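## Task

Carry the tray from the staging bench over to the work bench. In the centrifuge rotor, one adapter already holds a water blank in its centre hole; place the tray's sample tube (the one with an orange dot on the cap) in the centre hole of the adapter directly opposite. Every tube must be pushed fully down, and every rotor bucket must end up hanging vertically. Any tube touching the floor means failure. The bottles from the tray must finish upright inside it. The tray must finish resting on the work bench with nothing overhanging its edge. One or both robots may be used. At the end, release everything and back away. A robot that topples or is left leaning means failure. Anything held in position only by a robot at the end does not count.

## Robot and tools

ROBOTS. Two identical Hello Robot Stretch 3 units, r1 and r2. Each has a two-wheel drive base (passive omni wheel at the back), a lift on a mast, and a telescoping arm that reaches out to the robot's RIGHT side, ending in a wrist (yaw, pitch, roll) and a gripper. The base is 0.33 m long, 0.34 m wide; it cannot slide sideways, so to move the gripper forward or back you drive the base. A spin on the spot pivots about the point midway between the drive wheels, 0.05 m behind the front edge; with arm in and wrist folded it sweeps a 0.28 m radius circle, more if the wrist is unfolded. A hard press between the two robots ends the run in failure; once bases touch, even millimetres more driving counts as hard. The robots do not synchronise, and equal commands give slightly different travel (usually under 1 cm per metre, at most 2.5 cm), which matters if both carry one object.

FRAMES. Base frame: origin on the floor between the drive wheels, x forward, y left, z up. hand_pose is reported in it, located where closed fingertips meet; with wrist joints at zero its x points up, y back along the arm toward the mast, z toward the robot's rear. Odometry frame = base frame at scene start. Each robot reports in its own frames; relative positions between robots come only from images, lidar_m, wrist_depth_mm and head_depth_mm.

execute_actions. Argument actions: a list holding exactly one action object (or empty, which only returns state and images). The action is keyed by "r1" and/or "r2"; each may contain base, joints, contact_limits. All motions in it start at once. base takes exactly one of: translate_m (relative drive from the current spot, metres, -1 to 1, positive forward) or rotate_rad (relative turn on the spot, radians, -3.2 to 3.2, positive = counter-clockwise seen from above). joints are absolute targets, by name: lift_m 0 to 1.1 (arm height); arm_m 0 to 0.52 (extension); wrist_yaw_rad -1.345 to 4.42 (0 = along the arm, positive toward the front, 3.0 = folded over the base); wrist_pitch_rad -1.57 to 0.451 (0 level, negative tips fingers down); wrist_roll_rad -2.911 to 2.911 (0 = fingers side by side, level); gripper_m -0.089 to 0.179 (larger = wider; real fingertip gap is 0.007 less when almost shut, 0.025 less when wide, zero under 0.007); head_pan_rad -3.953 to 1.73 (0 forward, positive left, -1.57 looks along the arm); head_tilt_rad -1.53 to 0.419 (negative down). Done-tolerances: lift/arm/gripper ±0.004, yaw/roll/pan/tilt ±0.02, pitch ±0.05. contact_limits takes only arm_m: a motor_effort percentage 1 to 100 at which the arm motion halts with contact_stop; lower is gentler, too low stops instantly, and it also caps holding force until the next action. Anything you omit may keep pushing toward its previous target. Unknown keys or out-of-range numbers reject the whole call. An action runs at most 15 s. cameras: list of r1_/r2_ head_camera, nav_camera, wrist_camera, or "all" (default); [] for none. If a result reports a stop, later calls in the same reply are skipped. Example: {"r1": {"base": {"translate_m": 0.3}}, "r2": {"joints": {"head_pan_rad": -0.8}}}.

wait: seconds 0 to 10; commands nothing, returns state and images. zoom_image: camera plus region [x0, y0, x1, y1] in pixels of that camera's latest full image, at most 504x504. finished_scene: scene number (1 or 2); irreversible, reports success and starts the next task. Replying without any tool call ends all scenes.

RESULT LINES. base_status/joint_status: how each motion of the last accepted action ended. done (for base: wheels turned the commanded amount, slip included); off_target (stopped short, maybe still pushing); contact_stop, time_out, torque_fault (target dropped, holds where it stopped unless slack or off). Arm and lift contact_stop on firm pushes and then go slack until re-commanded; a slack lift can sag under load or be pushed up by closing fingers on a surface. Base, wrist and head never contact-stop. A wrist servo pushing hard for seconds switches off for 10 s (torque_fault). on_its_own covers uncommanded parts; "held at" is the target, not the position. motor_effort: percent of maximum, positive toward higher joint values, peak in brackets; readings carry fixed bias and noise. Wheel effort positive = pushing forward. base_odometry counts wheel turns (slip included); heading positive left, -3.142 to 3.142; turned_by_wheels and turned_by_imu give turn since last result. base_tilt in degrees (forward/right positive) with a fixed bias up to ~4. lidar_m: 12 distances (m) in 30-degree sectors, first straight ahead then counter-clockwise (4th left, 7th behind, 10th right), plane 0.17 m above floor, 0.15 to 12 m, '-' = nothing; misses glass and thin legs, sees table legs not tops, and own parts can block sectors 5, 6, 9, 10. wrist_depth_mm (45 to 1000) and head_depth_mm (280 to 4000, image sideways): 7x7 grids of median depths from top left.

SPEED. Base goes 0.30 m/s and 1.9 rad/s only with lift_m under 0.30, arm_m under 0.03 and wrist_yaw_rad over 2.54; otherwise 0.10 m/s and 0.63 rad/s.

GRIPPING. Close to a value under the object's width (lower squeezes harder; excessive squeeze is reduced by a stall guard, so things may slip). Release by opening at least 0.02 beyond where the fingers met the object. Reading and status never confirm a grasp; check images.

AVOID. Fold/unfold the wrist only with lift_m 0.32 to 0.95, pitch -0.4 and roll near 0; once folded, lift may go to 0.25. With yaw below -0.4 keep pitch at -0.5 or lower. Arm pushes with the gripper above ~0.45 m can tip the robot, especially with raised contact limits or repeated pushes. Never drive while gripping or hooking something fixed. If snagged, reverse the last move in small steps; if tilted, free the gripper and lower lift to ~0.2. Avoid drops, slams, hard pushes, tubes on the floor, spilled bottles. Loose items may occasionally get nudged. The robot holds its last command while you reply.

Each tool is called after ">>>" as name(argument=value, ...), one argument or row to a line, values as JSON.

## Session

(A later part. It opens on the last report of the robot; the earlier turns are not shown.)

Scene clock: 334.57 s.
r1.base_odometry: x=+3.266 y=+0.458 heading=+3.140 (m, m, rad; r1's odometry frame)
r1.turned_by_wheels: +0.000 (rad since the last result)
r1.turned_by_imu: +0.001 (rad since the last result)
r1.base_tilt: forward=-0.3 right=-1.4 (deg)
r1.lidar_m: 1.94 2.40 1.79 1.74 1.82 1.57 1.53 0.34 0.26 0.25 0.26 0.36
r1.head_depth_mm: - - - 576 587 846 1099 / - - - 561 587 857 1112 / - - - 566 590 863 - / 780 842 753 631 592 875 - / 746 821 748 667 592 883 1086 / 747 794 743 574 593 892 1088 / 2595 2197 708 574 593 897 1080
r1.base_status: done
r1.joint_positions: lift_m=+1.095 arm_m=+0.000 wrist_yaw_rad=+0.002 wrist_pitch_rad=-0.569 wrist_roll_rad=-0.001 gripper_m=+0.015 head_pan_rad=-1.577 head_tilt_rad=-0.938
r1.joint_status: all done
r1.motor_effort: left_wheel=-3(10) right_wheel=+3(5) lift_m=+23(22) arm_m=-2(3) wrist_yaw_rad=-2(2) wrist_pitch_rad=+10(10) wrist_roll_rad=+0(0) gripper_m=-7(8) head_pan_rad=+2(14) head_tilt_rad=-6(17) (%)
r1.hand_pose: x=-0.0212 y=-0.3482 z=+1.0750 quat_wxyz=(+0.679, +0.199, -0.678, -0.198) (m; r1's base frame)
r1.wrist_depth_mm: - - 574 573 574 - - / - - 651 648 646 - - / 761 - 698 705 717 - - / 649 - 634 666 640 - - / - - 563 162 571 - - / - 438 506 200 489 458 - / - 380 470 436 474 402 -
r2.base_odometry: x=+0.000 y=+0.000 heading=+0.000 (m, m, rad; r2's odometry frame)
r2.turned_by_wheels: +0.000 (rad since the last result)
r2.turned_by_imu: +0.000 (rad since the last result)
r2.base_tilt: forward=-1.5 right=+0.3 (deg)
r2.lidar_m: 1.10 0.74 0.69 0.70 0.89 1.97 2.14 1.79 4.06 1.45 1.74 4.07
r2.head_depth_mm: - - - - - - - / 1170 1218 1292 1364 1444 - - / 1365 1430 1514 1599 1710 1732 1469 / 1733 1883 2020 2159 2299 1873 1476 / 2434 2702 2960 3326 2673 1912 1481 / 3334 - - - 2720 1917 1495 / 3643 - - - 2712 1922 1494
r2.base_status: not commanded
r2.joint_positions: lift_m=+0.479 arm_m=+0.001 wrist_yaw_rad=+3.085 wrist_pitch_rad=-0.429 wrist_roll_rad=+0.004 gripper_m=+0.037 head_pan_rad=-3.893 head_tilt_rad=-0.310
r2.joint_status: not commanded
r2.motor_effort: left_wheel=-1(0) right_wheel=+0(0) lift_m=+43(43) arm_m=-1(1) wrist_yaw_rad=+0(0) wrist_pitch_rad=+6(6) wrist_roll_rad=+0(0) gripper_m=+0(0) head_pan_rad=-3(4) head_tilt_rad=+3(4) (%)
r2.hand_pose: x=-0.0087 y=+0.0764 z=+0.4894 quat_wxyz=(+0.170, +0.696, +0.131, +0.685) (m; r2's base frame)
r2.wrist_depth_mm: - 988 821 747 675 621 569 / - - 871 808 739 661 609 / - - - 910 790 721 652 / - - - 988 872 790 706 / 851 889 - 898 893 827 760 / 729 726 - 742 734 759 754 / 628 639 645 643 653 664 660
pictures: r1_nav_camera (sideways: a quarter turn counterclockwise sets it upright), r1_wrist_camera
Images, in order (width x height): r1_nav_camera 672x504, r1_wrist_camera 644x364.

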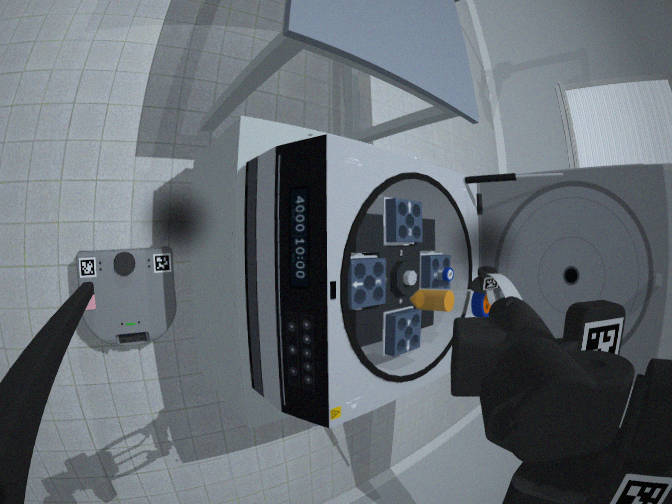

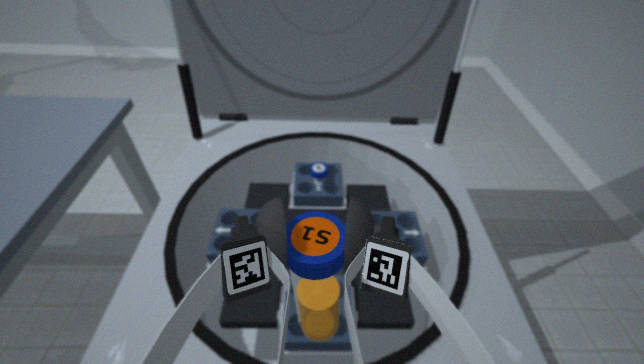

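>>> execute_actions(
  actions=[
    {"r1":{"joints":{"arm_m":0.13,"lift_m":1.04,"head_tilt_rad":-0.8}}},
  ],
  cameras=["r1_nav_camera","r1_wrist_camera","r1_head_camera"],
)

>>> zoom_image(
  camera="r1_nav_camera",
  region=[250,150,530,360],
)

Scene clock: 347.63 s.
r1.base_odometry: x=+3.266 y=+0.458 heading=+3.140 (m, m, rad; r1's odometry frame)
r1.turned_by_wheels: +0.000 (rad since the last result)
r1.turned_by_imu: +0.001 (rad since the last result)
r1.base_tilt: forward=-0.2 right=-1.4 (deg)
r1.lidar_m: 1.95 2.41 1.80 1.74 1.82 1.58 1.53 0.34 0.25 0.25 0.26 0.36
r1.head_depth_mm: - - 800 684 555 592 888 / - - 827 746 552 597 897 / - - 848 737 551 598 903 / 692 839 844 729 549 603 911 / 707 820 870 721 549 603 923 / 705 803 822 749 549 609 930 / 2596 2831 2166 650 551 610 934
r1.base_status: not commanded
r1.joint_positions: lift_m=+1.040 arm_m=+0.130 wrist_yaw_rad=+0.001 wrist_pitch_rad=-0.569 wrist_roll_rad=-0.001 gripper_m=+0.015 head_pan_rad=-1.577 head_tilt_rad=-0.804
r1.joint_status: all done
r1.motor_effort: left_wheel=-3(4) right_wheel=+3(3) lift_m=+15(21) arm_m=+4(5) wrist_yaw_rad=-1(1) wrist_pitch_rad=+9(10) wrist_roll_rad=+0(0) gripper_m=-7(7) head_pan_rad=+2(3) head_tilt_rad=+1(14) (%)
r1.hand_pose: x=-0.0213 y=-0.4775 z=+1.0206 quat_wxyz=(+0.679, +0.199, -0.678, -0.198) (m; r1's base frame)
r1.wrist_depth_mm: - 458 448 448 453 463 - / - - 511 509 505 - - / 674 - 573 569 570 - - / 648 812 527 563 535 - - / - 443 521 162 527 466 - / - 386 417 199 428 409 - / - 340 382 384 385 355 -
r2.base_odometry: x=+0.000 y=+0.000 heading=+0.000 (m, m, rad; r2's odometry frame)
r2.turned_by_wheels: +0.000 (rad since the last result)
r2.turned_by_imu: +0.000 (rad since the last result)
r2.base_tilt: forward=-1.5 right=+0.2 (deg)
r2.lidar_m: 1.10 0.74 0.69 0.70 0.89 1.97 2.15 1.79 4.05 1.45 1.74 4.05
r2.head_depth_mm: - - - - - - - / 1163 1215 1285 1351 1439 - - / 1366 1418 1509 1596 1699 1746 1472 / 1748 1875 1990 2187 2281 1898 1482 / 2447 2666 2993 3344 2673 1910 1482 / 3344 - - - 2706 1932 1499 / 3698 - - - 2717 1918 1492
r2.base_status: not commanded
r2.joint_positions: lift_m=+0.479 arm_m=+0.001 wrist_yaw_rad=+3.085 wrist_pitch_rad=-0.429 wrist_roll_rad=+0.004 gripper_m=+0.037 head_pan_rad=-3.893 head_tilt_rad=-0.310
r2.joint_status: not commanded
r2.motor_effort: left_wheel=+0(1) right_wheel=+0(0) lift_m=+44(43) arm_m=-1(1) wrist_yaw_rad=-2(0) wrist_pitch_rad=+6(6) wrist_roll_rad=+0(0) gripper_m=+1(0) head_pan_rad=-3(3) head_tilt_rad=+4(3) (%)
r2.hand_pose: x=-0.0087 y=+0.0764 z=+0.4894 quat_wxyz=(+0.170, +0.696, +0.131, +0.685) (m; r2's base frame)
r2.wrist_depth_mm: - 977 809 732 671 619 570 / - - 882 810 730 667 611 / - - 988 900 805 722 648 / - - - 980 898 793 709 / 856 874 - 889 882 836 761 / 735 726 - 752 725 755 751 / 627 636 640 646 649 655 662
pictures: r1_head_camera (sideways: a quarter turn clockwise sets it upright), r1_nav_camera (sideways: a quarter turn counterclockwise sets it upright), r1_wrist_camera
Images, in order (width x height): r1_head_camera 896x504, r1_nav_camera 672x504, r1_wrist_camera 644x364.

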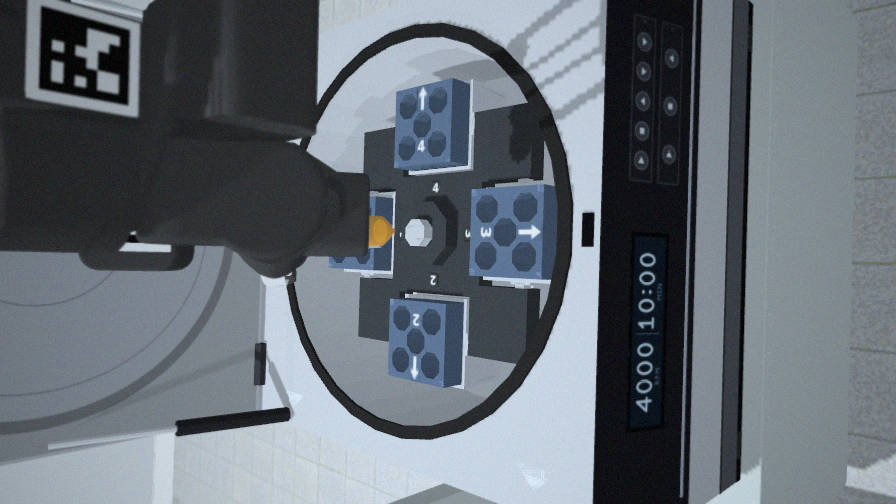

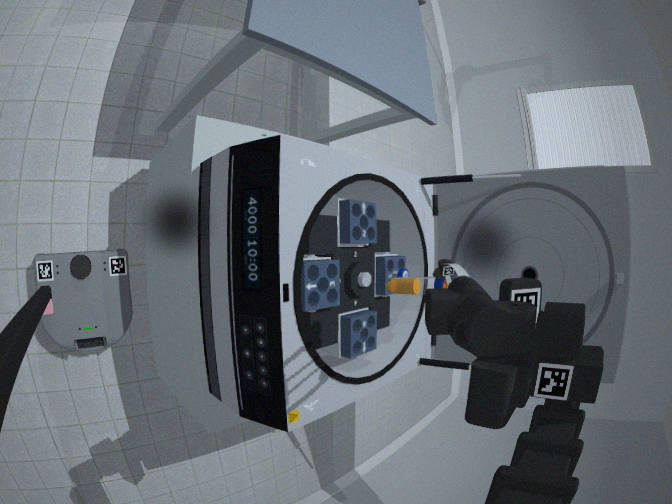

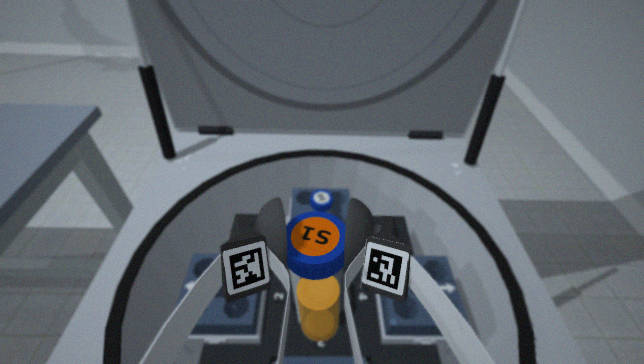

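Region (250, 150, 530, 360) of r1_nav_camera's 672x504 image, scaled by 1.800, with more detail than that image has; it fills the top 378 rows of this view, and the rest is white.

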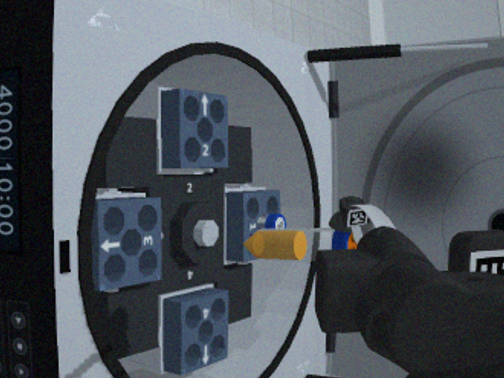

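>>> execute_actions(
  actions=[
    {"r1":{"joints":{"arm_m":0.01}}},
  ],
  cameras=["r1_wrist_camera","r1_head_camera","r1_nav_camera"],
)

Scene clock: 358.43 s.
r1.base_odometry: x=+3.266 y=+0.458 heading=+3.140 (m, m, rad; r1's odometry frame)
r1.turned_by_wheels: +0.000 (rad since the last result)
r1.turned_by_imu: +0.001 (rad since the last result)
r1.base_tilt: forward=-0.2 right=-1.4 (deg)
r1.lidar_m: 1.95 2.41 1.79 1.75 1.83 1.58 1.53 0.34 0.25 0.25 0.26 0.36
r1.head_depth_mm: 687 - - - - 593 887 / 689 - - - - 596 896 / 691 - - - - 600 905 / 706 798 862 - 549 602 911 / 705 821 869 720 550 606 918 / 708 805 821 751 549 608 931 / 2588 2832 2157 650 551 613 934
r1.base_status: not commanded
r1.joint_positions: lift_m=+1.040 arm_m=+0.010 wrist_yaw_rad=+0.001 wrist_pitch_rad=-0.569 wrist_roll_rad=-0.001 gripper_m=+0.015 head_pan_rad=-1.577 head_tilt_rad=-0.803
r1.joint_status: all done
r1.motor_effort: left_wheel=-3(3) right_wheel=+3(3) lift_m=+15(14) arm_m=-3(5) wrist_yaw_rad=-1(2) wrist_pitch_rad=+10(10) wrist_roll_rad=+0(1) gripper_m=-7(8) head_pan_rad=+3(2) head_tilt_rad=+2(3) (%)
r1.hand_pose: x=-0.0213 y=-0.3582 z=+1.0206 quat_wxyz=(+0.679, +0.199, -0.678, -0.198) (m; r1's base frame)
r1.wrist_depth_mm: - - 568 563 567 - - / - - 642 640 644 - - / 686 - 620 658 619 - - / 653 970 576 580 577 - - / - 448 498 162 516 468 - / - 368 427 200 461 382 - / - 328 423 387 426 338 -
r2.base_odometry: x=+0.000 y=+0.000 heading=+0.000 (m, m, rad; r2's odometry frame)
r2.turned_by_wheels: +0.000 (rad since the last result)
r2.turned_by_imu: +0.000 (rad since the last result)
r2.base_tilt: forward=-1.5 right=+0.2 (deg)
r2.lidar_m: 1.10 0.74 0.69 0.70 0.89 1.96 2.14 1.79 4.06 1.46 1.74 4.06
r2.head_depth_mm: - - - - - - - / 1157 1221 1283 1360 1425 - - / 1362 1428 1517 1599 1688 1752 1470 / 1749 1846 1994 2164 2287 1897 1469 / 2437 2666 2979 3373 2667 1907 1493 / 3415 - - - 2708 1914 1483 / 3612 - - - 2743 1935 1493
r2.base_status: not commanded
r2.joint_positions: lift_m=+0.479 arm_m=+0.001 wrist_yaw_rad=+3.085 wrist_pitch_rad=-0.429 wrist_roll_rad=+0.004 gripper_m=+0.037 head_pan_rad=-3.893 head_tilt_rad=-0.310
r2.joint_status: not commanded
r2.motor_effort: left_wheel=+0(0) right_wheel=+0(0) lift_m=+43(43) arm_m=-1(1) wrist_yaw_rad=-1(0) wrist_pitch_rad=+6(6) wrist_roll_rad=+0(0) gripper_m=+0(0) head_pan_rad=-4(3) head_tilt_rad=+3(3) (%)
r2.hand_pose: x=-0.0087 y=+0.0764 z=+0.4894 quat_wxyz=(+0.170, +0.696, +0.131, +0.685) (m; r2's base frame)
r2.wrist_depth_mm: - 970 806 742 680 620 564 / - - 873 822 723 658 609 / - - 969 895 800 717 649 / - - - 999 874 780 708 / 861 864 - 874 891 851 757 / 727 733 - 745 727 763 753 / 626 631 641 654 643 659 652
pictures: r1_head_camera (sideways: a quarter turn clockwise sets it upright), r1_nav_camera (sideways: a quarter turn counterclockwise sets it upright), r1_wrist_camera
Images, in order (width x height): r1_head_camera 896x504, r1_nav_camera 672x504, r1_wrist_camera 644x364.

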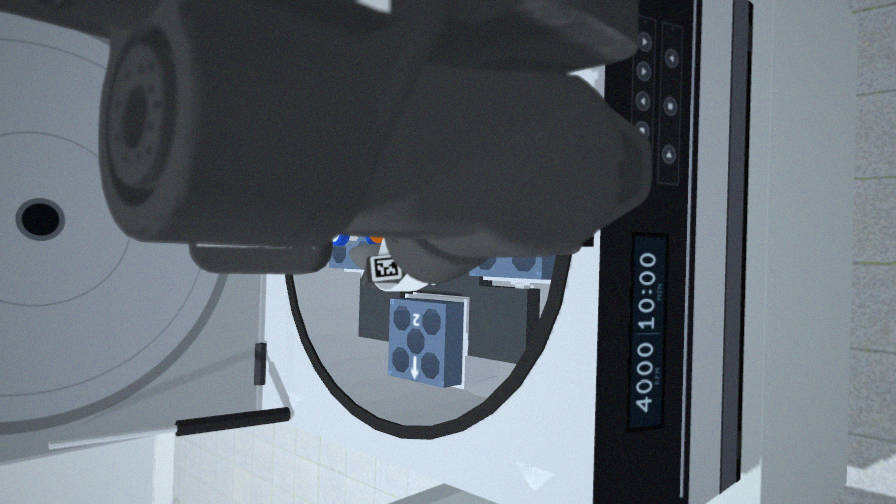

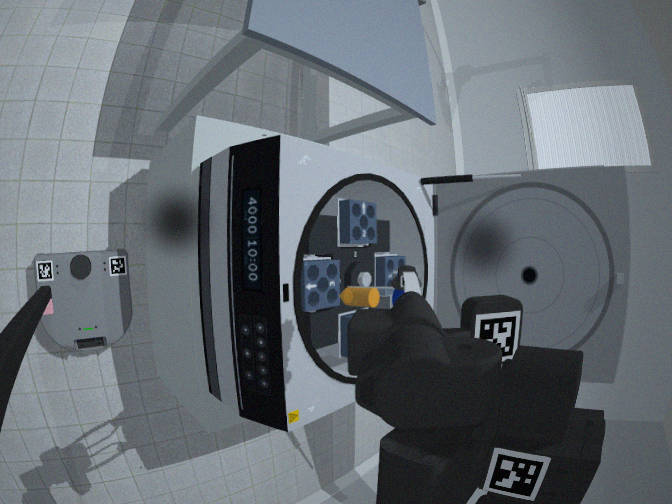

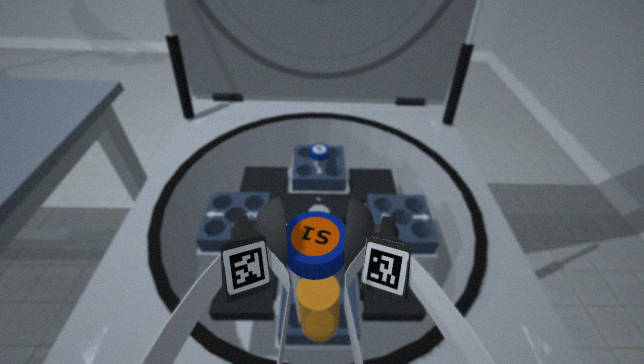

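>>> execute_actions(
  actions=[
    {"r1":{"joints":{"arm_m":0.11,"lift_m":0.99}}},
  ],
  cameras=["r1_wrist_camera","r1_head_camera","r1_nav_camera"],
)

Scene clock: 369.93 s.
r1.base_odometry: x=+3.266 y=+0.458 heading=+3.140 (m, m, rad; r1's odometry frame)
r1.turned_by_wheels: +0.000 (rad since the last result)
r1.turned_by_imu: +0.001 (rad since the last result)
r1.base_tilt: forward=-0.3 right=-1.5 (deg)
r1.lidar_m: 1.95 2.41 1.79 1.74 1.83 1.57 1.53 0.34 0.26 0.25 0.26 0.36
r1.head_depth_mm: 688 - - 629 556 593 889 / 689 - - 724 554 595 891 / 705 771 - 704 551 598 905 / 705 782 873 716 549 601 913 / 706 822 874 721 548 605 921 / 707 804 821 749 550 609 928 / 2587 2800 2155 650 551 612 935
r1.base_status: not commanded
r1.joint_positions: lift_m=+0.990 arm_m=+0.110 wrist_yaw_rad=+0.001 wrist_pitch_rad=-0.569 wrist_roll_rad=-0.001 gripper_m=+0.015 head_pan_rad=-1.577 head_tilt_rad=-0.803
r1.joint_status: all done
r1.motor_effort: left_wheel=-4(3) right_wheel=+3(3) lift_m=+15(13) arm_m=+3(5) wrist_yaw_rad=-1(2) wrist_pitch_rad=+9(10) wrist_roll_rad=+0(1) gripper_m=-8(7) head_pan_rad=+3(3) head_tilt_rad=+1(2) (%)
r1.hand_pose: x=-0.0213 y=-0.4575 z=+0.9706 quat_wxyz=(+0.679, +0.199, -0.678, -0.198) (m; r1's base frame)
r1.wrist_depth_mm: - 484 468 475 476 492 - / - - 535 540 537 - - / 629 - 516 543 530 - - / - 437 503 498 511 455 - / - 378 417 161 430 400 - / - 360 374 200 378 372 - / 281 318 341 326 349 330 297
r2.base_odometry: x=+0.000 y=+0.000 heading=+0.000 (m, m, rad; r2's odometry frame)
r2.turned_by_wheels: +0.000 (rad since the last result)
r2.turned_by_imu: +0.000 (rad since the last result)
r2.base_tilt: forward=-1.5 right=+0.3 (deg)
r2.lidar_m: 1.10 0.74 0.69 0.70 0.89 1.97 2.15 1.79 4.06 1.46 1.75 4.06
r2.head_depth_mm: - - - - - - - / 1155 1217 1294 1358 1446 - - / 1354 1433 1514 1604 1710 1753 1474 / 1744 1871 2005 2155 2298 1905 1467 / 2435 2689 2969 3335 2679 1916 1471 / 3374 - - - 2693 1936 1492 / 3749 - - - 2719 1929 1491
r2.base_status: not commanded
r2.joint_positions: lift_m=+0.479 arm_m=+0.001 wrist_yaw_rad=+3.085 wrist_pitch_rad=-0.429 wrist_roll_rad=+0.004 gripper_m=+0.037 head_pan_rad=-3.893 head_tilt_rad=-0.310
r2.joint_status: not commanded
r2.motor_effort: left_wheel=+0(0) right_wheel=+0(0) lift_m=+43(43) arm_m=-1(1) wrist_yaw_rad=-1(1) wrist_pitch_rad=+6(6) wrist_roll_rad=+0(0) gripper_m=+0(0) head_pan_rad=-3(3) head_tilt_rad=+4(3) (%)
r2.hand_pose: x=-0.0087 y=+0.0764 z=+0.4894 quat_wxyz=(+0.170, +0.696, +0.131, +0.685) (m; r2's base frame)
r2.wrist_depth_mm: - - 803 736 676 618 564 / - - 866 822 721 669 612 / - - 998 887 819 731 658 / - - - 983 884 791 712 / 861 872 - 894 895 828 782 / 726 729 - 748 726 753 759 / 626 639 645 643 650 653 665
pictures: r1_head_camera (sideways: a quarter turn clockwise sets it upright), r1_nav_camera (sideways: a quarter turn counterclockwise sets it upright), r1_wrist_camera
Images, in order (width x height): r1_head_camera 896x504, r1_nav_camera 672x504, r1_wrist_camera 644x364.

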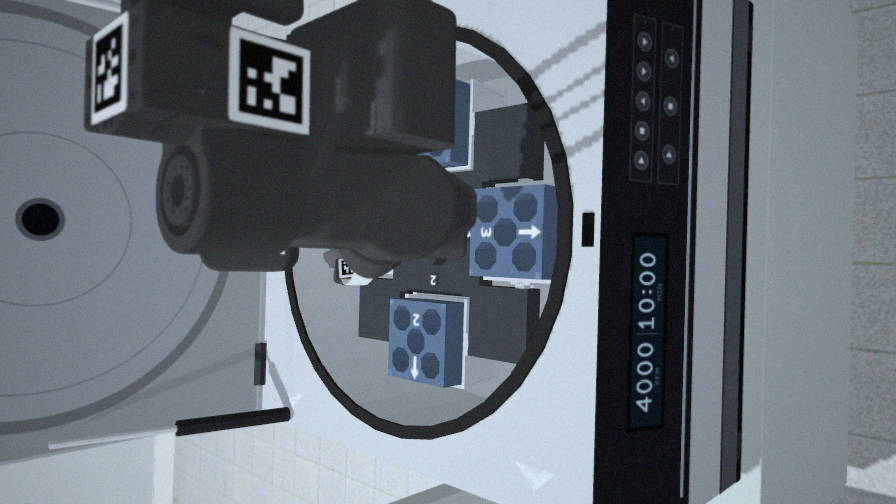

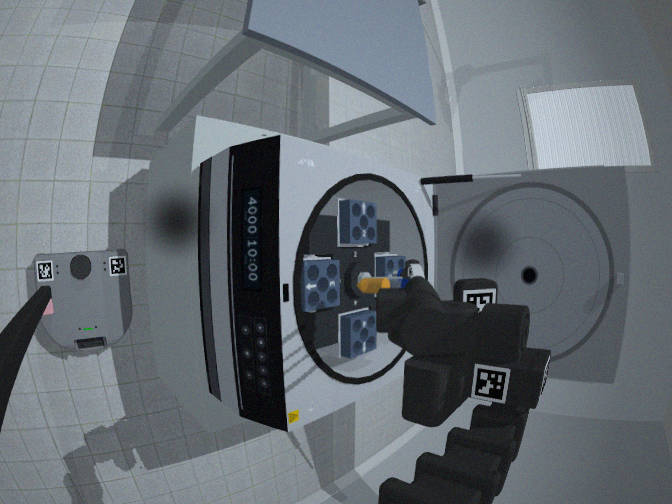

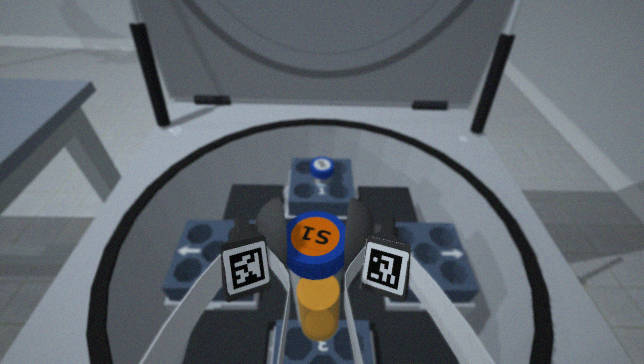

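>>> execute_actions(
  actions=[
    {"r1":{"joints":{"arm_m":0.08,"lift_m":0.96,"head_pan_rad":-1.3}}},
  ],
  cameras=["r1_wrist_camera","r1_head_camera","r1_nav_camera"],
)

>>> zoom_image(
  camera="r1_nav_camera",
  region=[250,150,530,400],
)

Scene clock: 381.97 s.
r1.base_odometry: x=+3.266 y=+0.458 heading=+3.140 (m, m, rad; r1's odometry frame)
r1.turned_by_wheels: +0.000 (rad since the last result)
r1.turned_by_imu: +0.001 (rad since the last result)
r1.base_tilt: forward=-0.2 right=-1.4 (deg)
r1.lidar_m: 1.95 2.41 1.79 1.74 1.82 1.57 1.53 0.34 0.25 0.25 0.26 0.36
r1.head_depth_mm: 672 770 854 - 530 531 653 / 692 795 870 - 527 552 710 / 712 823 868 729 551 574 804 / 2604 900 842 757 559 619 922 / 2837 2854 2192 653 573 681 1055 / 2930 2838 1250 1544 588 735 1069 / 3017 2862 908 1648 1469 856 1105
r1.base_status: not commanded
r1.joint_positions: lift_m=+0.960 arm_m=+0.080 wrist_yaw_rad=+0.001 wrist_pitch_rad=-0.569 wrist_roll_rad=-0.001 gripper_m=+0.015 head_pan_rad=-1.307 head_tilt_rad=-0.803
r1.joint_status: all done
r1.motor_effort: left_wheel=-3(3) right_wheel=+3(3) lift_m=+15(15) arm_m=-3(3) wrist_yaw_rad=-1(1) wrist_pitch_rad=+10(10) wrist_roll_rad=+0(0) gripper_m=-7(7) head_pan_rad=+3(17) head_tilt_rad=+2(1) (%)
r1.hand_pose: x=-0.0213 y=-0.4282 z=+0.9406 quat_wxyz=(+0.679, +0.199, -0.678, -0.198) (m; r1's base frame)
r1.wrist_depth_mm: - 518 505 499 501 530 - / 683 - 547 555 553 - - / 663 492 500 540 515 - - / - 398 473 465 479 421 - / - 358 383 162 395 376 - / 283 359 357 199 365 358 304 / 249 258 319 289 325 283 262
r2.base_odometry: x=+0.000 y=+0.000 heading=+0.000 (m, m, rad; r2's odometry frame)
r2.turned_by_wheels: +0.000 (rad since the last result)
r2.turned_by_imu: +0.000 (rad since the last result)
r2.base_tilt: forward=-1.5 right=+0.3 (deg)
r2.lidar_m: 1.10 0.74 0.69 0.70 0.89 1.97 2.15 1.79 4.07 1.45 1.75 4.07
r2.head_depth_mm: - - - - - - - / 1145 1209 1291 1359 1434 - - / 1365 1419 1511 1613 1704 1745 1467 / 1748 1872 2007 2139 2273 1899 1481 / 2472 2687 3031 3350 2650 1917 1485 / 3389 - - - 2716 1926 1492 / 3704 - - - 2740 1958 1497
r2.base_status: not commanded
r2.joint_positions: lift_m=+0.479 arm_m=+0.001 wrist_yaw_rad=+3.085 wrist_pitch_rad=-0.429 wrist_roll_rad=+0.004 gripper_m=+0.037 head_pan_rad=-3.893 head_tilt_rad=-0.310
r2.joint_status: not commanded
r2.motor_effort: left_wheel=+0(0) right_wheel=+0(0) lift_m=+43(43) arm_m=-1(1) wrist_yaw_rad=+0(1) wrist_pitch_rad=+6(6) wrist_roll_rad=+0(1) gripper_m=+0(0) head_pan_rad=-3(4) head_tilt_rad=+3(3) (%)
r2.hand_pose: x=-0.0087 y=+0.0764 z=+0.4894 quat_wxyz=(+0.170, +0.696, +0.131, +0.685) (m; r2's base frame)
r2.wrist_depth_mm: - 961 793 759 677 613 559 / - - 873 800 733 675 612 / - - 974 899 809 726 648 / - - - 985 880 790 709 / 840 868 - 872 904 847 772 / 726 724 - 748 722 754 760 / 633 640 641 638 650 651 660
pictures: r1_head_camera (sideways: a quarter turn clockwise sets it upright), r1_nav_camera (sideways: a quarter turn counterclockwise sets it upright), r1_wrist_camera
Images, in order (width x height): r1_head_camera 896x504, r1_nav_camera 672x504, r1_wrist_camera 644x364.

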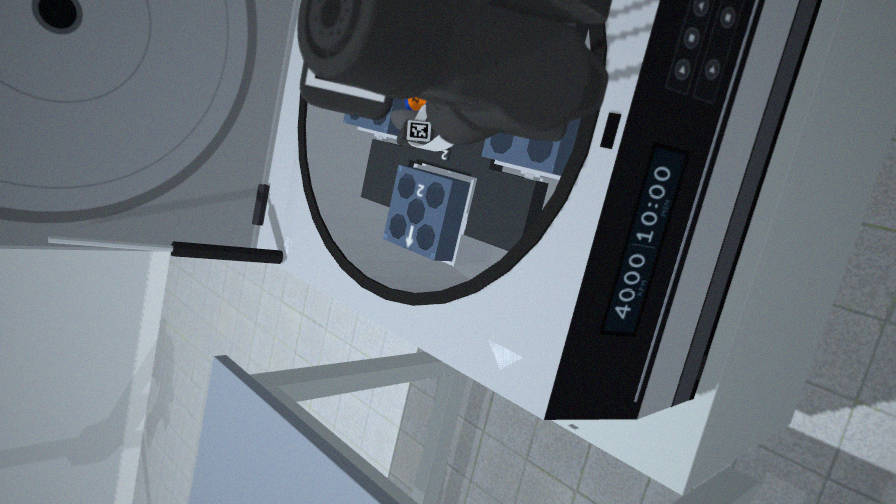

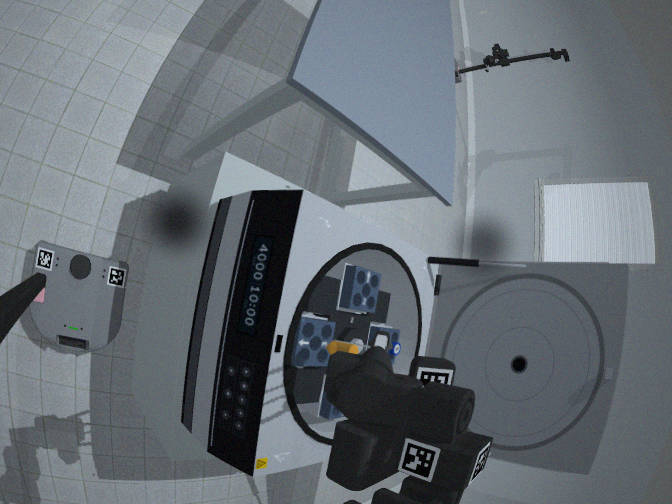

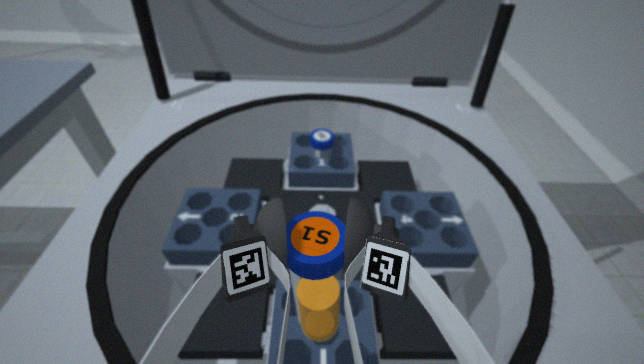

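Region (250, 150, 530, 400) of r1_nav_camera's 672x504 image, scaled by 1.800, with more detail than that image has; it fills the top 450 rows of this view, and the rest is white.

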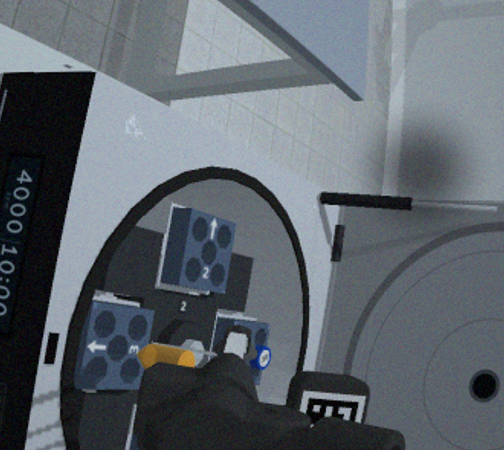

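>>> execute_actions(
  actions=[
    {"r1":{"joints":{"lift_m":0.935}}},
  ],
  cameras=["r1_wrist_camera","r1_nav_camera"],
)

>>> zoom_image(
  camera="r1_nav_camera",
  region=[270,280,430,400],
)

>>> zoom_image(
  camera="r1_wrist_camera",
  region=[220,200,420,364],
)

Scene clock: 398.93 s.
r1.base_odometry: x=+3.266 y=+0.458 heading=+3.140 (m, m, rad; r1's odometry frame)
r1.turned_by_wheels: +0.000 (rad since the last result)
r1.turned_by_imu: +0.001 (rad since the last result)
r1.base_tilt: forward=-0.3 right=-1.4 (deg)
r1.lidar_m: 1.95 2.41 1.80 1.74 1.83 1.57 1.53 0.34 0.25 0.25 0.26 0.36
r1.head_depth_mm: 672 770 847 - - 531 653 / 692 797 870 - - 551 709 / 712 822 871 726 550 575 803 / 2629 898 841 756 560 620 923 / 2804 2892 2168 653 572 679 1053 / 2899 2863 1247 1544 588 733 1070 / 2994 2815 909 1649 1466 856 1107
r1.base_status: not commanded
r1.joint_positions: lift_m=+0.935 arm_m=+0.080 wrist_yaw_rad=+0.001 wrist_pitch_rad=-0.569 wrist_roll_rad=-0.001 gripper_m=+0.015 head_pan_rad=-1.307 head_tilt_rad=-0.803
r1.joint_status: all done
r1.motor_effort: left_wheel=-4(4) right_wheel=+3(3) lift_m=+14(15) arm_m=-3(3) wrist_yaw_rad=-1(0) wrist_pitch_rad=+10(10) wrist_roll_rad=+0(0) gripper_m=-8(8) head_pan_rad=+3(3) head_tilt_rad=+1(1) (%)
r1.hand_pose: x=-0.0213 y=-0.4282 z=+0.9156 quat_wxyz=(+0.679, +0.199, -0.678, -0.198) (m; r1's base frame)
r1.wrist_depth_mm: - 526 502 509 502 525 - / 661 - 520 526 539 - - / 741 426 490 503 494 451 - / - 375 412 435 418 385 - / 298 349 354 162 363 360 326 / 253 358 317 199 329 358 267 / 225 256 296 271 302 283 238
r2.base_odometry: x=+0.000 y=+0.000 heading=+0.000 (m, m, rad; r2's odometry frame)
r2.turned_by_wheels: +0.000 (rad since the last result)
r2.turned_by_imu: +0.000 (rad since the last result)
r2.base_tilt: forward=-1.5 right=+0.3 (deg)
r2.lidar_m: 1.10 0.74 0.69 0.70 0.90 1.97 2.15 1.79 4.06 1.45 1.75 4.06
r2.head_depth_mm: - - - - - - - / 1156 1209 1282 1346 1441 - - / 1354 1439 1517 1604 1710 1748 1474 / 1737 1841 1992 2183 2264 1903 1470 / 2436 2654 2956 3348 2681 1903 1484 / 3396 - - - 2685 1916 1493 / 3705 - - - 2742 1921 1506
r2.base_status: not commanded
r2.joint_positions: lift_m=+0.479 arm_m=+0.001 wrist_yaw_rad=+3.085 wrist_pitch_rad=-0.429 wrist_roll_rad=+0.004 gripper_m=+0.037 head_pan_rad=-3.893 head_tilt_rad=-0.310
r2.joint_status: not commanded
r2.motor_effort: left_wheel=-1(0) right_wheel=+0(0) lift_m=+43(44) arm_m=-1(1) wrist_yaw_rad=+0(0) wrist_pitch_rad=+6(6) wrist_roll_rad=+0(0) gripper_m=-1(0) head_pan_rad=-3(4) head_tilt_rad=+3(3) (%)
r2.hand_pose: x=-0.0087 y=+0.0764 z=+0.4894 quat_wxyz=(+0.170, +0.696, +0.131, +0.685) (m; r2's base frame)
r2.wrist_depth_mm: - - 792 743 688 616 564 / - - 875 812 735 663 610 / - - 998 889 799 720 648 / - - - 976 875 781 717 / 852 853 - 896 899 835 762 / 719 725 - 749 722 759 761 / 641 630 638 643 651 655 656
pictures: r1_nav_camera (sideways: a quarter turn counterclockwise sets it upright), r1_wrist_camera
Images, in order (width x height): r1_nav_camera 672x504, r1_wrist_camera 644x364.

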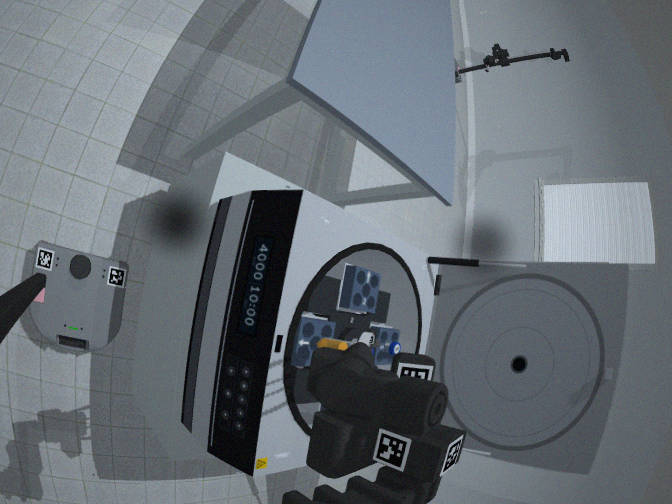

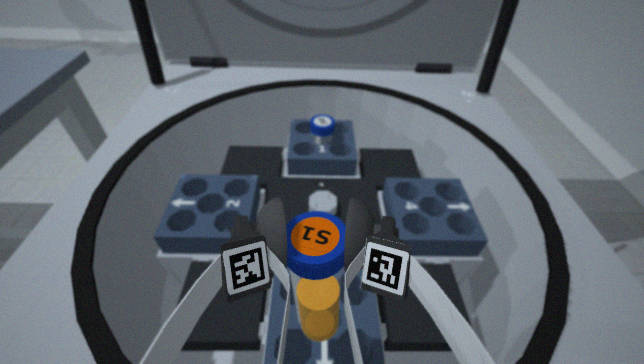

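Region (270, 280, 430, 400) of r1_nav_camera's 672x504 image, scaled by 3.150, with more detail than that image has; it fills the top 378 rows of this view, and the rest is white.

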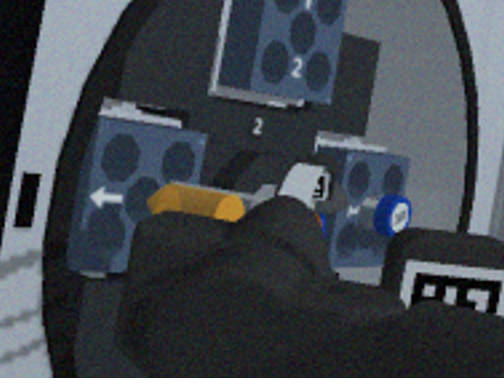

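Region (220, 200, 420, 364) of r1_wrist_camera's 644x364 image, scaled by 2.520; it fills the top 413 rows of this view, and the rest is white.

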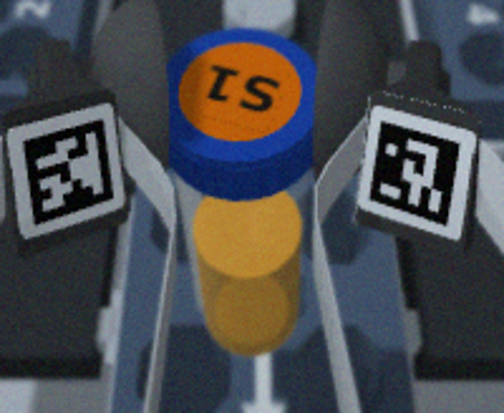

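>>> execute_actions(
  actions=[
    {"r1":{"base":{"translate_m":-0.004},"joints":{"lift_m":0.915}}},
  ],
  cameras=["r1_wrist_camera","r1_nav_camera"],
)

>>> zoom_image(
  camera="r1_nav_camera",
  region=[270,280,430,400],
)

Scene clock: 406.50 s.
r1.base_odometry: x=+3.270 y=+0.458 heading=+3.140 (m, m, rad; r1's odometry frame)
r1.turned_by_wheels: +0.000 (rad since the last result)
r1.turned_by_imu: +0.001 (rad since the last result)
r1.base_tilt: forward=-0.3 right=-1.4 (deg)
r1.lidar_m: 1.95 2.41 1.80 1.74 1.82 1.57 1.53 0.34 0.25 0.25 0.26 0.36
r1.head_depth_mm: 672 771 850 - - 535 654 / 690 796 862 - - 555 710 / 713 824 872 735 549 574 801 / 764 881 843 745 558 620 923 / 2815 2855 2190 652 573 680 1054 / 2902 2828 1248 1549 586 723 1073 / 2984 2858 916 1654 1458 831 1106
r1.base_status: done
r1.joint_positions: lift_m=+0.915 arm_m=+0.080 wrist_yaw_rad=+0.001 wrist_pitch_rad=-0.569 wrist_roll_rad=-0.001 gripper_m=+0.015 head_pan_rad=-1.307 head_tilt_rad=-0.803
r1.joint_status: all done
r1.motor_effort: left_wheel=-3(8) right_wheel=+3(4) lift_m=+15(11) arm_m=-3(3) wrist_yaw_rad=-1(1) wrist_pitch_rad=+9(10) wrist_roll_rad=+0(1) gripper_m=-7(7) head_pan_rad=+3(2) head_tilt_rad=+2(1) (%)
r1.hand_pose: x=-0.0213 y=-0.4282 z=+0.8956 quat_wxyz=(+0.679, +0.199, -0.678, -0.198) (m; r1's base frame)
r1.wrist_depth_mm: - 529 502 505 505 532 - / 627 521 486 511 497 - - / 738 395 479 460 479 417 - / 332 358 388 403 389 375 - / 268 339 329 162 338 344 283 / 231 331 299 199 304 332 246 / 206 272 279 258 285 268 217
r2.base_odometry: x=+0.000 y=+0.000 heading=+0.000 (m, m, rad; r2's odometry frame)
r2.turned_by_wheels: +0.000 (rad since the last result)
r2.turned_by_imu: +0.000 (rad since the last result)
r2.base_tilt: forward=-1.5 right=+0.2 (deg)
r2.lidar_m: 1.10 0.74 0.69 0.70 0.89 1.96 2.14 1.79 4.06 1.45 1.75 4.04
r2.head_depth_mm: - - - - - - - / 1158 1218 1297 1348 1441 - - / 1362 1435 1527 1606 1709 1744 1463 / 1736 1860 1981 2160 2269 1892 1470 / 2438 2681 2994 3384 2653 1916 1478 / 3380 - - - 2680 1918 1491 / 3667 - - - 2714 1916 1496
r2.base_status: not commanded
r2.joint_positions: lift_m=+0.479 arm_m=+0.001 wrist_yaw_rad=+3.085 wrist_pitch_rad=-0.429 wrist_roll_rad=+0.004 gripper_m=+0.037 head_pan_rad=-3.893 head_tilt_rad=-0.310
r2.joint_status: not commanded
r2.motor_effort: left_wheel=+0(0) right_wheel=+0(1) lift_m=+43(43) arm_m=-1(1) wrist_yaw_rad=+0(0) wrist_pitch_rad=+6(6) wrist_roll_rad=+0(0) gripper_m=+0(0) head_pan_rad=-3(3) head_tilt_rad=+3(3) (%)
r2.hand_pose: x=-0.0087 y=+0.0764 z=+0.4894 quat_wxyz=(+0.170, +0.696, +0.131, +0.685) (m; r2's base frame)
r2.wrist_depth_mm: - 979 822 737 684 621 570 / - - 879 811 730 660 611 / - - 970 911 782 724 651 / - - - 991 882 792 713 / 858 869 - 886 903 834 764 / 738 730 - 758 732 766 770 / 629 630 644 641 649 651 657
pictures: r1_nav_camera (sideways: a quarter turn counterclockwise sets it upright), r1_wrist_camera
Images, in order (width x height): r1_nav_camera 672x504, r1_wrist_camera 644x364.

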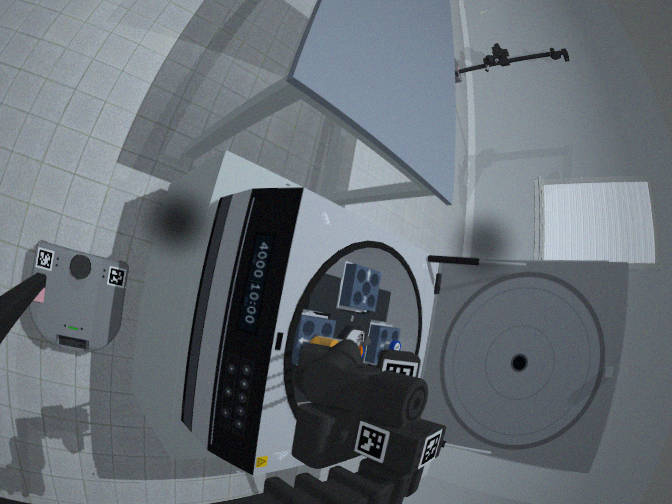

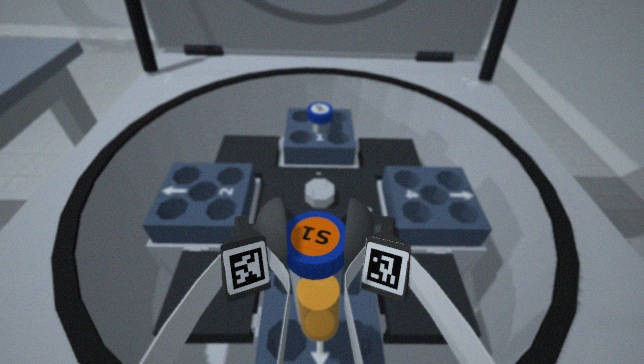

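Region (270, 280, 430, 400) of r1_nav_camera's 672x504 image, scaled by 3.150, with more detail than that image has; it fills the top 378 rows of this view, and the rest is white.

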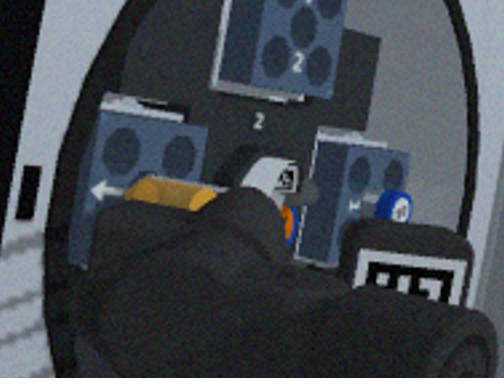

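>>> execute_actions(
  actions=[
    {"r1":{"joints":{"arm_m":0.118}}},
  ],
  cameras=[],
)

>>> execute_actions(
  actions=[
    {"r1":{"joints":{"lift_m":0.885}}},
  ],
  cameras=["r1_wrist_camera","r1_nav_camera"],
)

>>> zoom_image(
  camera="r1_nav_camera",
  region=[270,280,430,400],
)

Scene clock: 415.40 s.
r1.base_odometry: x=+3.270 y=+0.458 heading=+3.140 (m, m, rad; r1's odometry frame)
r1.turned_by_wheels: +0.000 (rad since the last result)
r1.turned_by_imu: +0.001 (rad since the last result)
r1.base_tilt: forward=-0.3 right=-1.4 (deg)
r1.lidar_m: 1.96 2.40 1.80 1.74 1.82 1.57 1.53 0.34 0.25 0.25 0.26 0.36
r1.head_depth_mm: 672 770 846 - 531 530 654 / 692 795 861 - 529 553 711 / 711 821 873 730 549 574 801 / 766 882 845 746 561 619 923 / 2798 2901 2188 654 572 681 1052 / 2938 2823 1251 1544 587 724 1072 / 3002 2791 917 1656 1456 829 1100
r1.base_status: not commanded
r1.joint_positions: lift_m=+0.915 arm_m=+0.118 wrist_yaw_rad=+0.001 wrist_pitch_rad=-0.569 wrist_roll_rad=-0.001 gripper_m=+0.015 head_pan_rad=-1.307 head_tilt_rad=-0.803
r1.joint_status: all done
r1.motor_effort: left_wheel=-3(3) right_wheel=+3(3) lift_m=+15(15) arm_m=+4(4) wrist_yaw_rad=-1(1) wrist_pitch_rad=+10(10) wrist_roll_rad=+0(0) gripper_m=-7(8) head_pan_rad=+2(2) head_tilt_rad=+1(2) (%)
r1.hand_pose: x=-0.0213 y=-0.4655 z=+0.8956 quat_wxyz=(+0.679, +0.199, -0.678, -0.198) (m; r1's base frame)
r1.wrist_depth_mm: - 465 468 466 466 470 - / 627 493 474 485 488 - - / 710 387 472 485 466 404 - / 330 359 407 397 414 366 - / 275 330 326 162 331 333 289 / 243 321 295 200 302 326 251 / 218 321 268 250 273 311 220
r2.base_odometry: x=+0.000 y=+0.000 heading=+0.000 (m, m, rad; r2's odometry frame)
r2.turned_by_wheels: +0.000 (rad since the last result)
r2.turned_by_imu: +0.000 (rad since the last result)
r2.base_tilt: forward=-1.5 right=+0.3 (deg)
r2.lidar_m: 1.10 0.74 0.69 0.70 0.89 1.97 2.15 1.79 4.06 1.45 1.74 4.06
r2.head_depth_mm: - - - - - - - / 1156 1215 1295 1359 1438 - - / 1355 1422 1510 1596 1696 1776 1484 / 1747 1856 2004 2150 2282 1891 1480 / 2431 2673 2942 3362 2715 1920 1484 / 3396 - - - 2687 1907 1481 / 3678 - - - 2687 1931 1495
r2.base_status: not commanded
r2.joint_positions: lift_m=+0.479 arm_m=+0.001 wrist_yaw_rad=+3.085 wrist_pitch_rad=-0.429 wrist_roll_rad=+0.004 gripper_m=+0.037 head_pan_rad=-3.893 head_tilt_rad=-0.310
r2.joint_status: not commanded
r2.motor_effort: left_wheel=+0(0) right_wheel=+0(0) lift_m=+43(43) arm_m=-1(1) wrist_yaw_rad=+0(0) wrist_pitch_rad=+7(6) wrist_roll_rad=+0(0) gripper_m=+1(0) head_pan_rad=-4(4) head_tilt_rad=+3(3) (%)
r2.hand_pose: x=-0.0087 y=+0.0764 z=+0.4894 quat_wxyz=(+0.170, +0.696, +0.131, +0.685) (m; r2's base frame)
r2.wrist_depth_mm: - 973 800 743 678 620 565 / - - 885 812 743 669 606 / - - 988 891 799 707 644 / - - - - 865 786 713 / 864 881 - 876 893 841 767 / 728 739 - 741 715 749 756 / 627 639 644 641 647 657 664
pictures: none
No camera images: the call's "cameras" was empty. Leave "cameras" out to get every camera's image.

Scene clock: 416.47 s.
r1.base_odometry: x=+3.270 y=+0.458 heading=+3.140 (m, m, rad; r1's odometry frame)
r1.turned_by_wheels: +0.000 (rad since the last result)
r1.turned_by_imu: +0.000 (rad since the last result)
r1.base_tilt: forward=-0.2 right=-1.4 (deg)
r1.lidar_m: 1.95 2.40 1.80 1.74 1.82 1.57 1.53 0.34 0.25 0.25 0.26 0.36
r1.head_depth_mm: 672 770 851 - - 531 655 / 692 796 863 - 527 551 710 / 712 823 875 733 549 575 803 / 767 881 841 746 560 618 923 / 2790 2887 2184 653 573 681 1056 / 2895 2855 1247 1547 587 722 1068 / 2983 2838 919 1658 1469 828 1101
r1.base_status: not commanded
r1.joint_positions: lift_m=+0.885 arm_m=+0.118 wrist_yaw_rad=+0.001 wrist_pitch_rad=-0.523 wrist_roll_rad=-0.001 gripper_m=+0.015 head_pan_rad=-1.307 head_tilt_rad=-0.803
r1.joint_status: all done
r1.motor_effort: left_wheel=-3(3) right_wheel=+3(3) lift_m=+12(18) arm_m=+3(4) wrist_yaw_rad=-1(1) wrist_pitch_rad=-14(15) wrist_roll_rad=+0(0) gripper_m=-7(8) head_pan_rad=+3(3) head_tilt_rad=+1(1) (%)
r1.hand_pose: x=-0.0213 y=-0.4725 z=+0.8753 quat_wxyz=(+0.684, +0.183, -0.682, -0.183) (m; r1's base frame)
r1.wrist_depth_mm: - 452 455 459 459 456 - / 627 485 467 483 486 500 - / 667 371 453 472 453 388 - / 295 349 391 381 400 349 - / 262 312 306 161 319 314 271 / 251 290 275 197 281 299 238 / 232 308 250 233 249 307 214
r2.base_odometry: x=+0.000 y=+0.000 heading=+0.000 (m, m, rad; r2's odometry frame)
r2.turned_by_wheels: +0.000 (rad since the last result)
r2.turned_by_imu: +0.000 (rad since the last result)
r2.base_tilt: forward=-1.5 right=+0.2 (deg)
r2.lidar_m: 1.09 0.74 0.69 0.70 0.89 1.97 2.14 1.79 4.05 1.45 1.75 4.06
r2.head_depth_mm: - - - - - - - / 1161 1213 1292 1353 1432 - - / 1362 1427 1502 1597 1708 1742 1478 / 1750 1849 2012 2189 2281 1906 1473 / 2407 2718 2986 3330 2684 1896 1479 / 3446 - - - 2684 1911 1496 / 3638 - - - 2755 1919 1497
r2.base_status: not commanded
r2.joint_positions: lift_m=+0.479 arm_m=+0.001 wrist_yaw_rad=+3.085 wrist_pitch_rad=-0.429 wrist_roll_rad=+0.004 gripper_m=+0.037 head_pan_rad=-3.893 head_tilt_rad=-0.310
r2.joint_status: not commanded
r2.motor_effort: left_wheel=+0(0) right_wheel=+0(0) lift_m=+43(44) arm_m=-1(1) wrist_yaw_rad=-1(1) wrist_pitch_rad=+6(6) wrist_roll_rad=+0(1) gripper_m=+0(0) head_pan_rad=-4(3) head_tilt_rad=+3(3) (%)
r2.hand_pose: x=-0.0087 y=+0.0764 z=+0.4894 quat_wxyz=(+0.170, +0.696, +0.131, +0.685) (m; r2's base frame)
r2.wrist_depth_mm: - 977 801 748 666 617 570 / - - 870 817 734 663 607 / - - 980 889 806 719 650 / - - - - 878 787 721 / 853 861 - 880 883 833 770 / 726 724 - 748 734 756 758 / 629 636 638 641 644 660 656
pictures: r1_nav_camera (sideways: a quarter turn counterclockwise sets it upright), r1_wrist_camera
Images, in order (width x height): r1_nav_camera 672x504, r1_wrist_camera 644x364.

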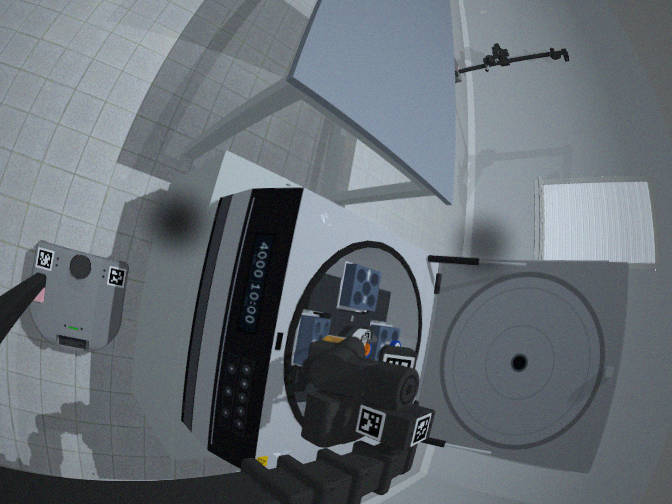

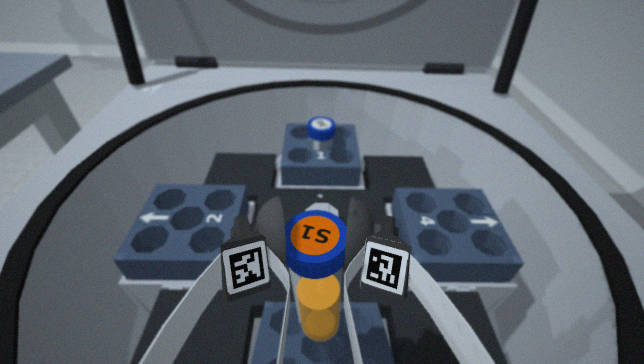

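Region (270, 280, 430, 400) of r1_nav_camera's 672x504 image, scaled by 3.150, with more detail than that image has; it fills the top 378 rows of this view, and the rest is white.

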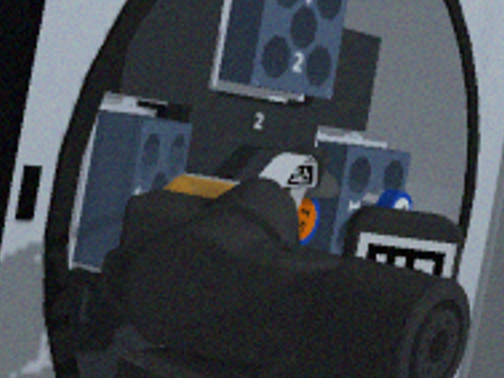

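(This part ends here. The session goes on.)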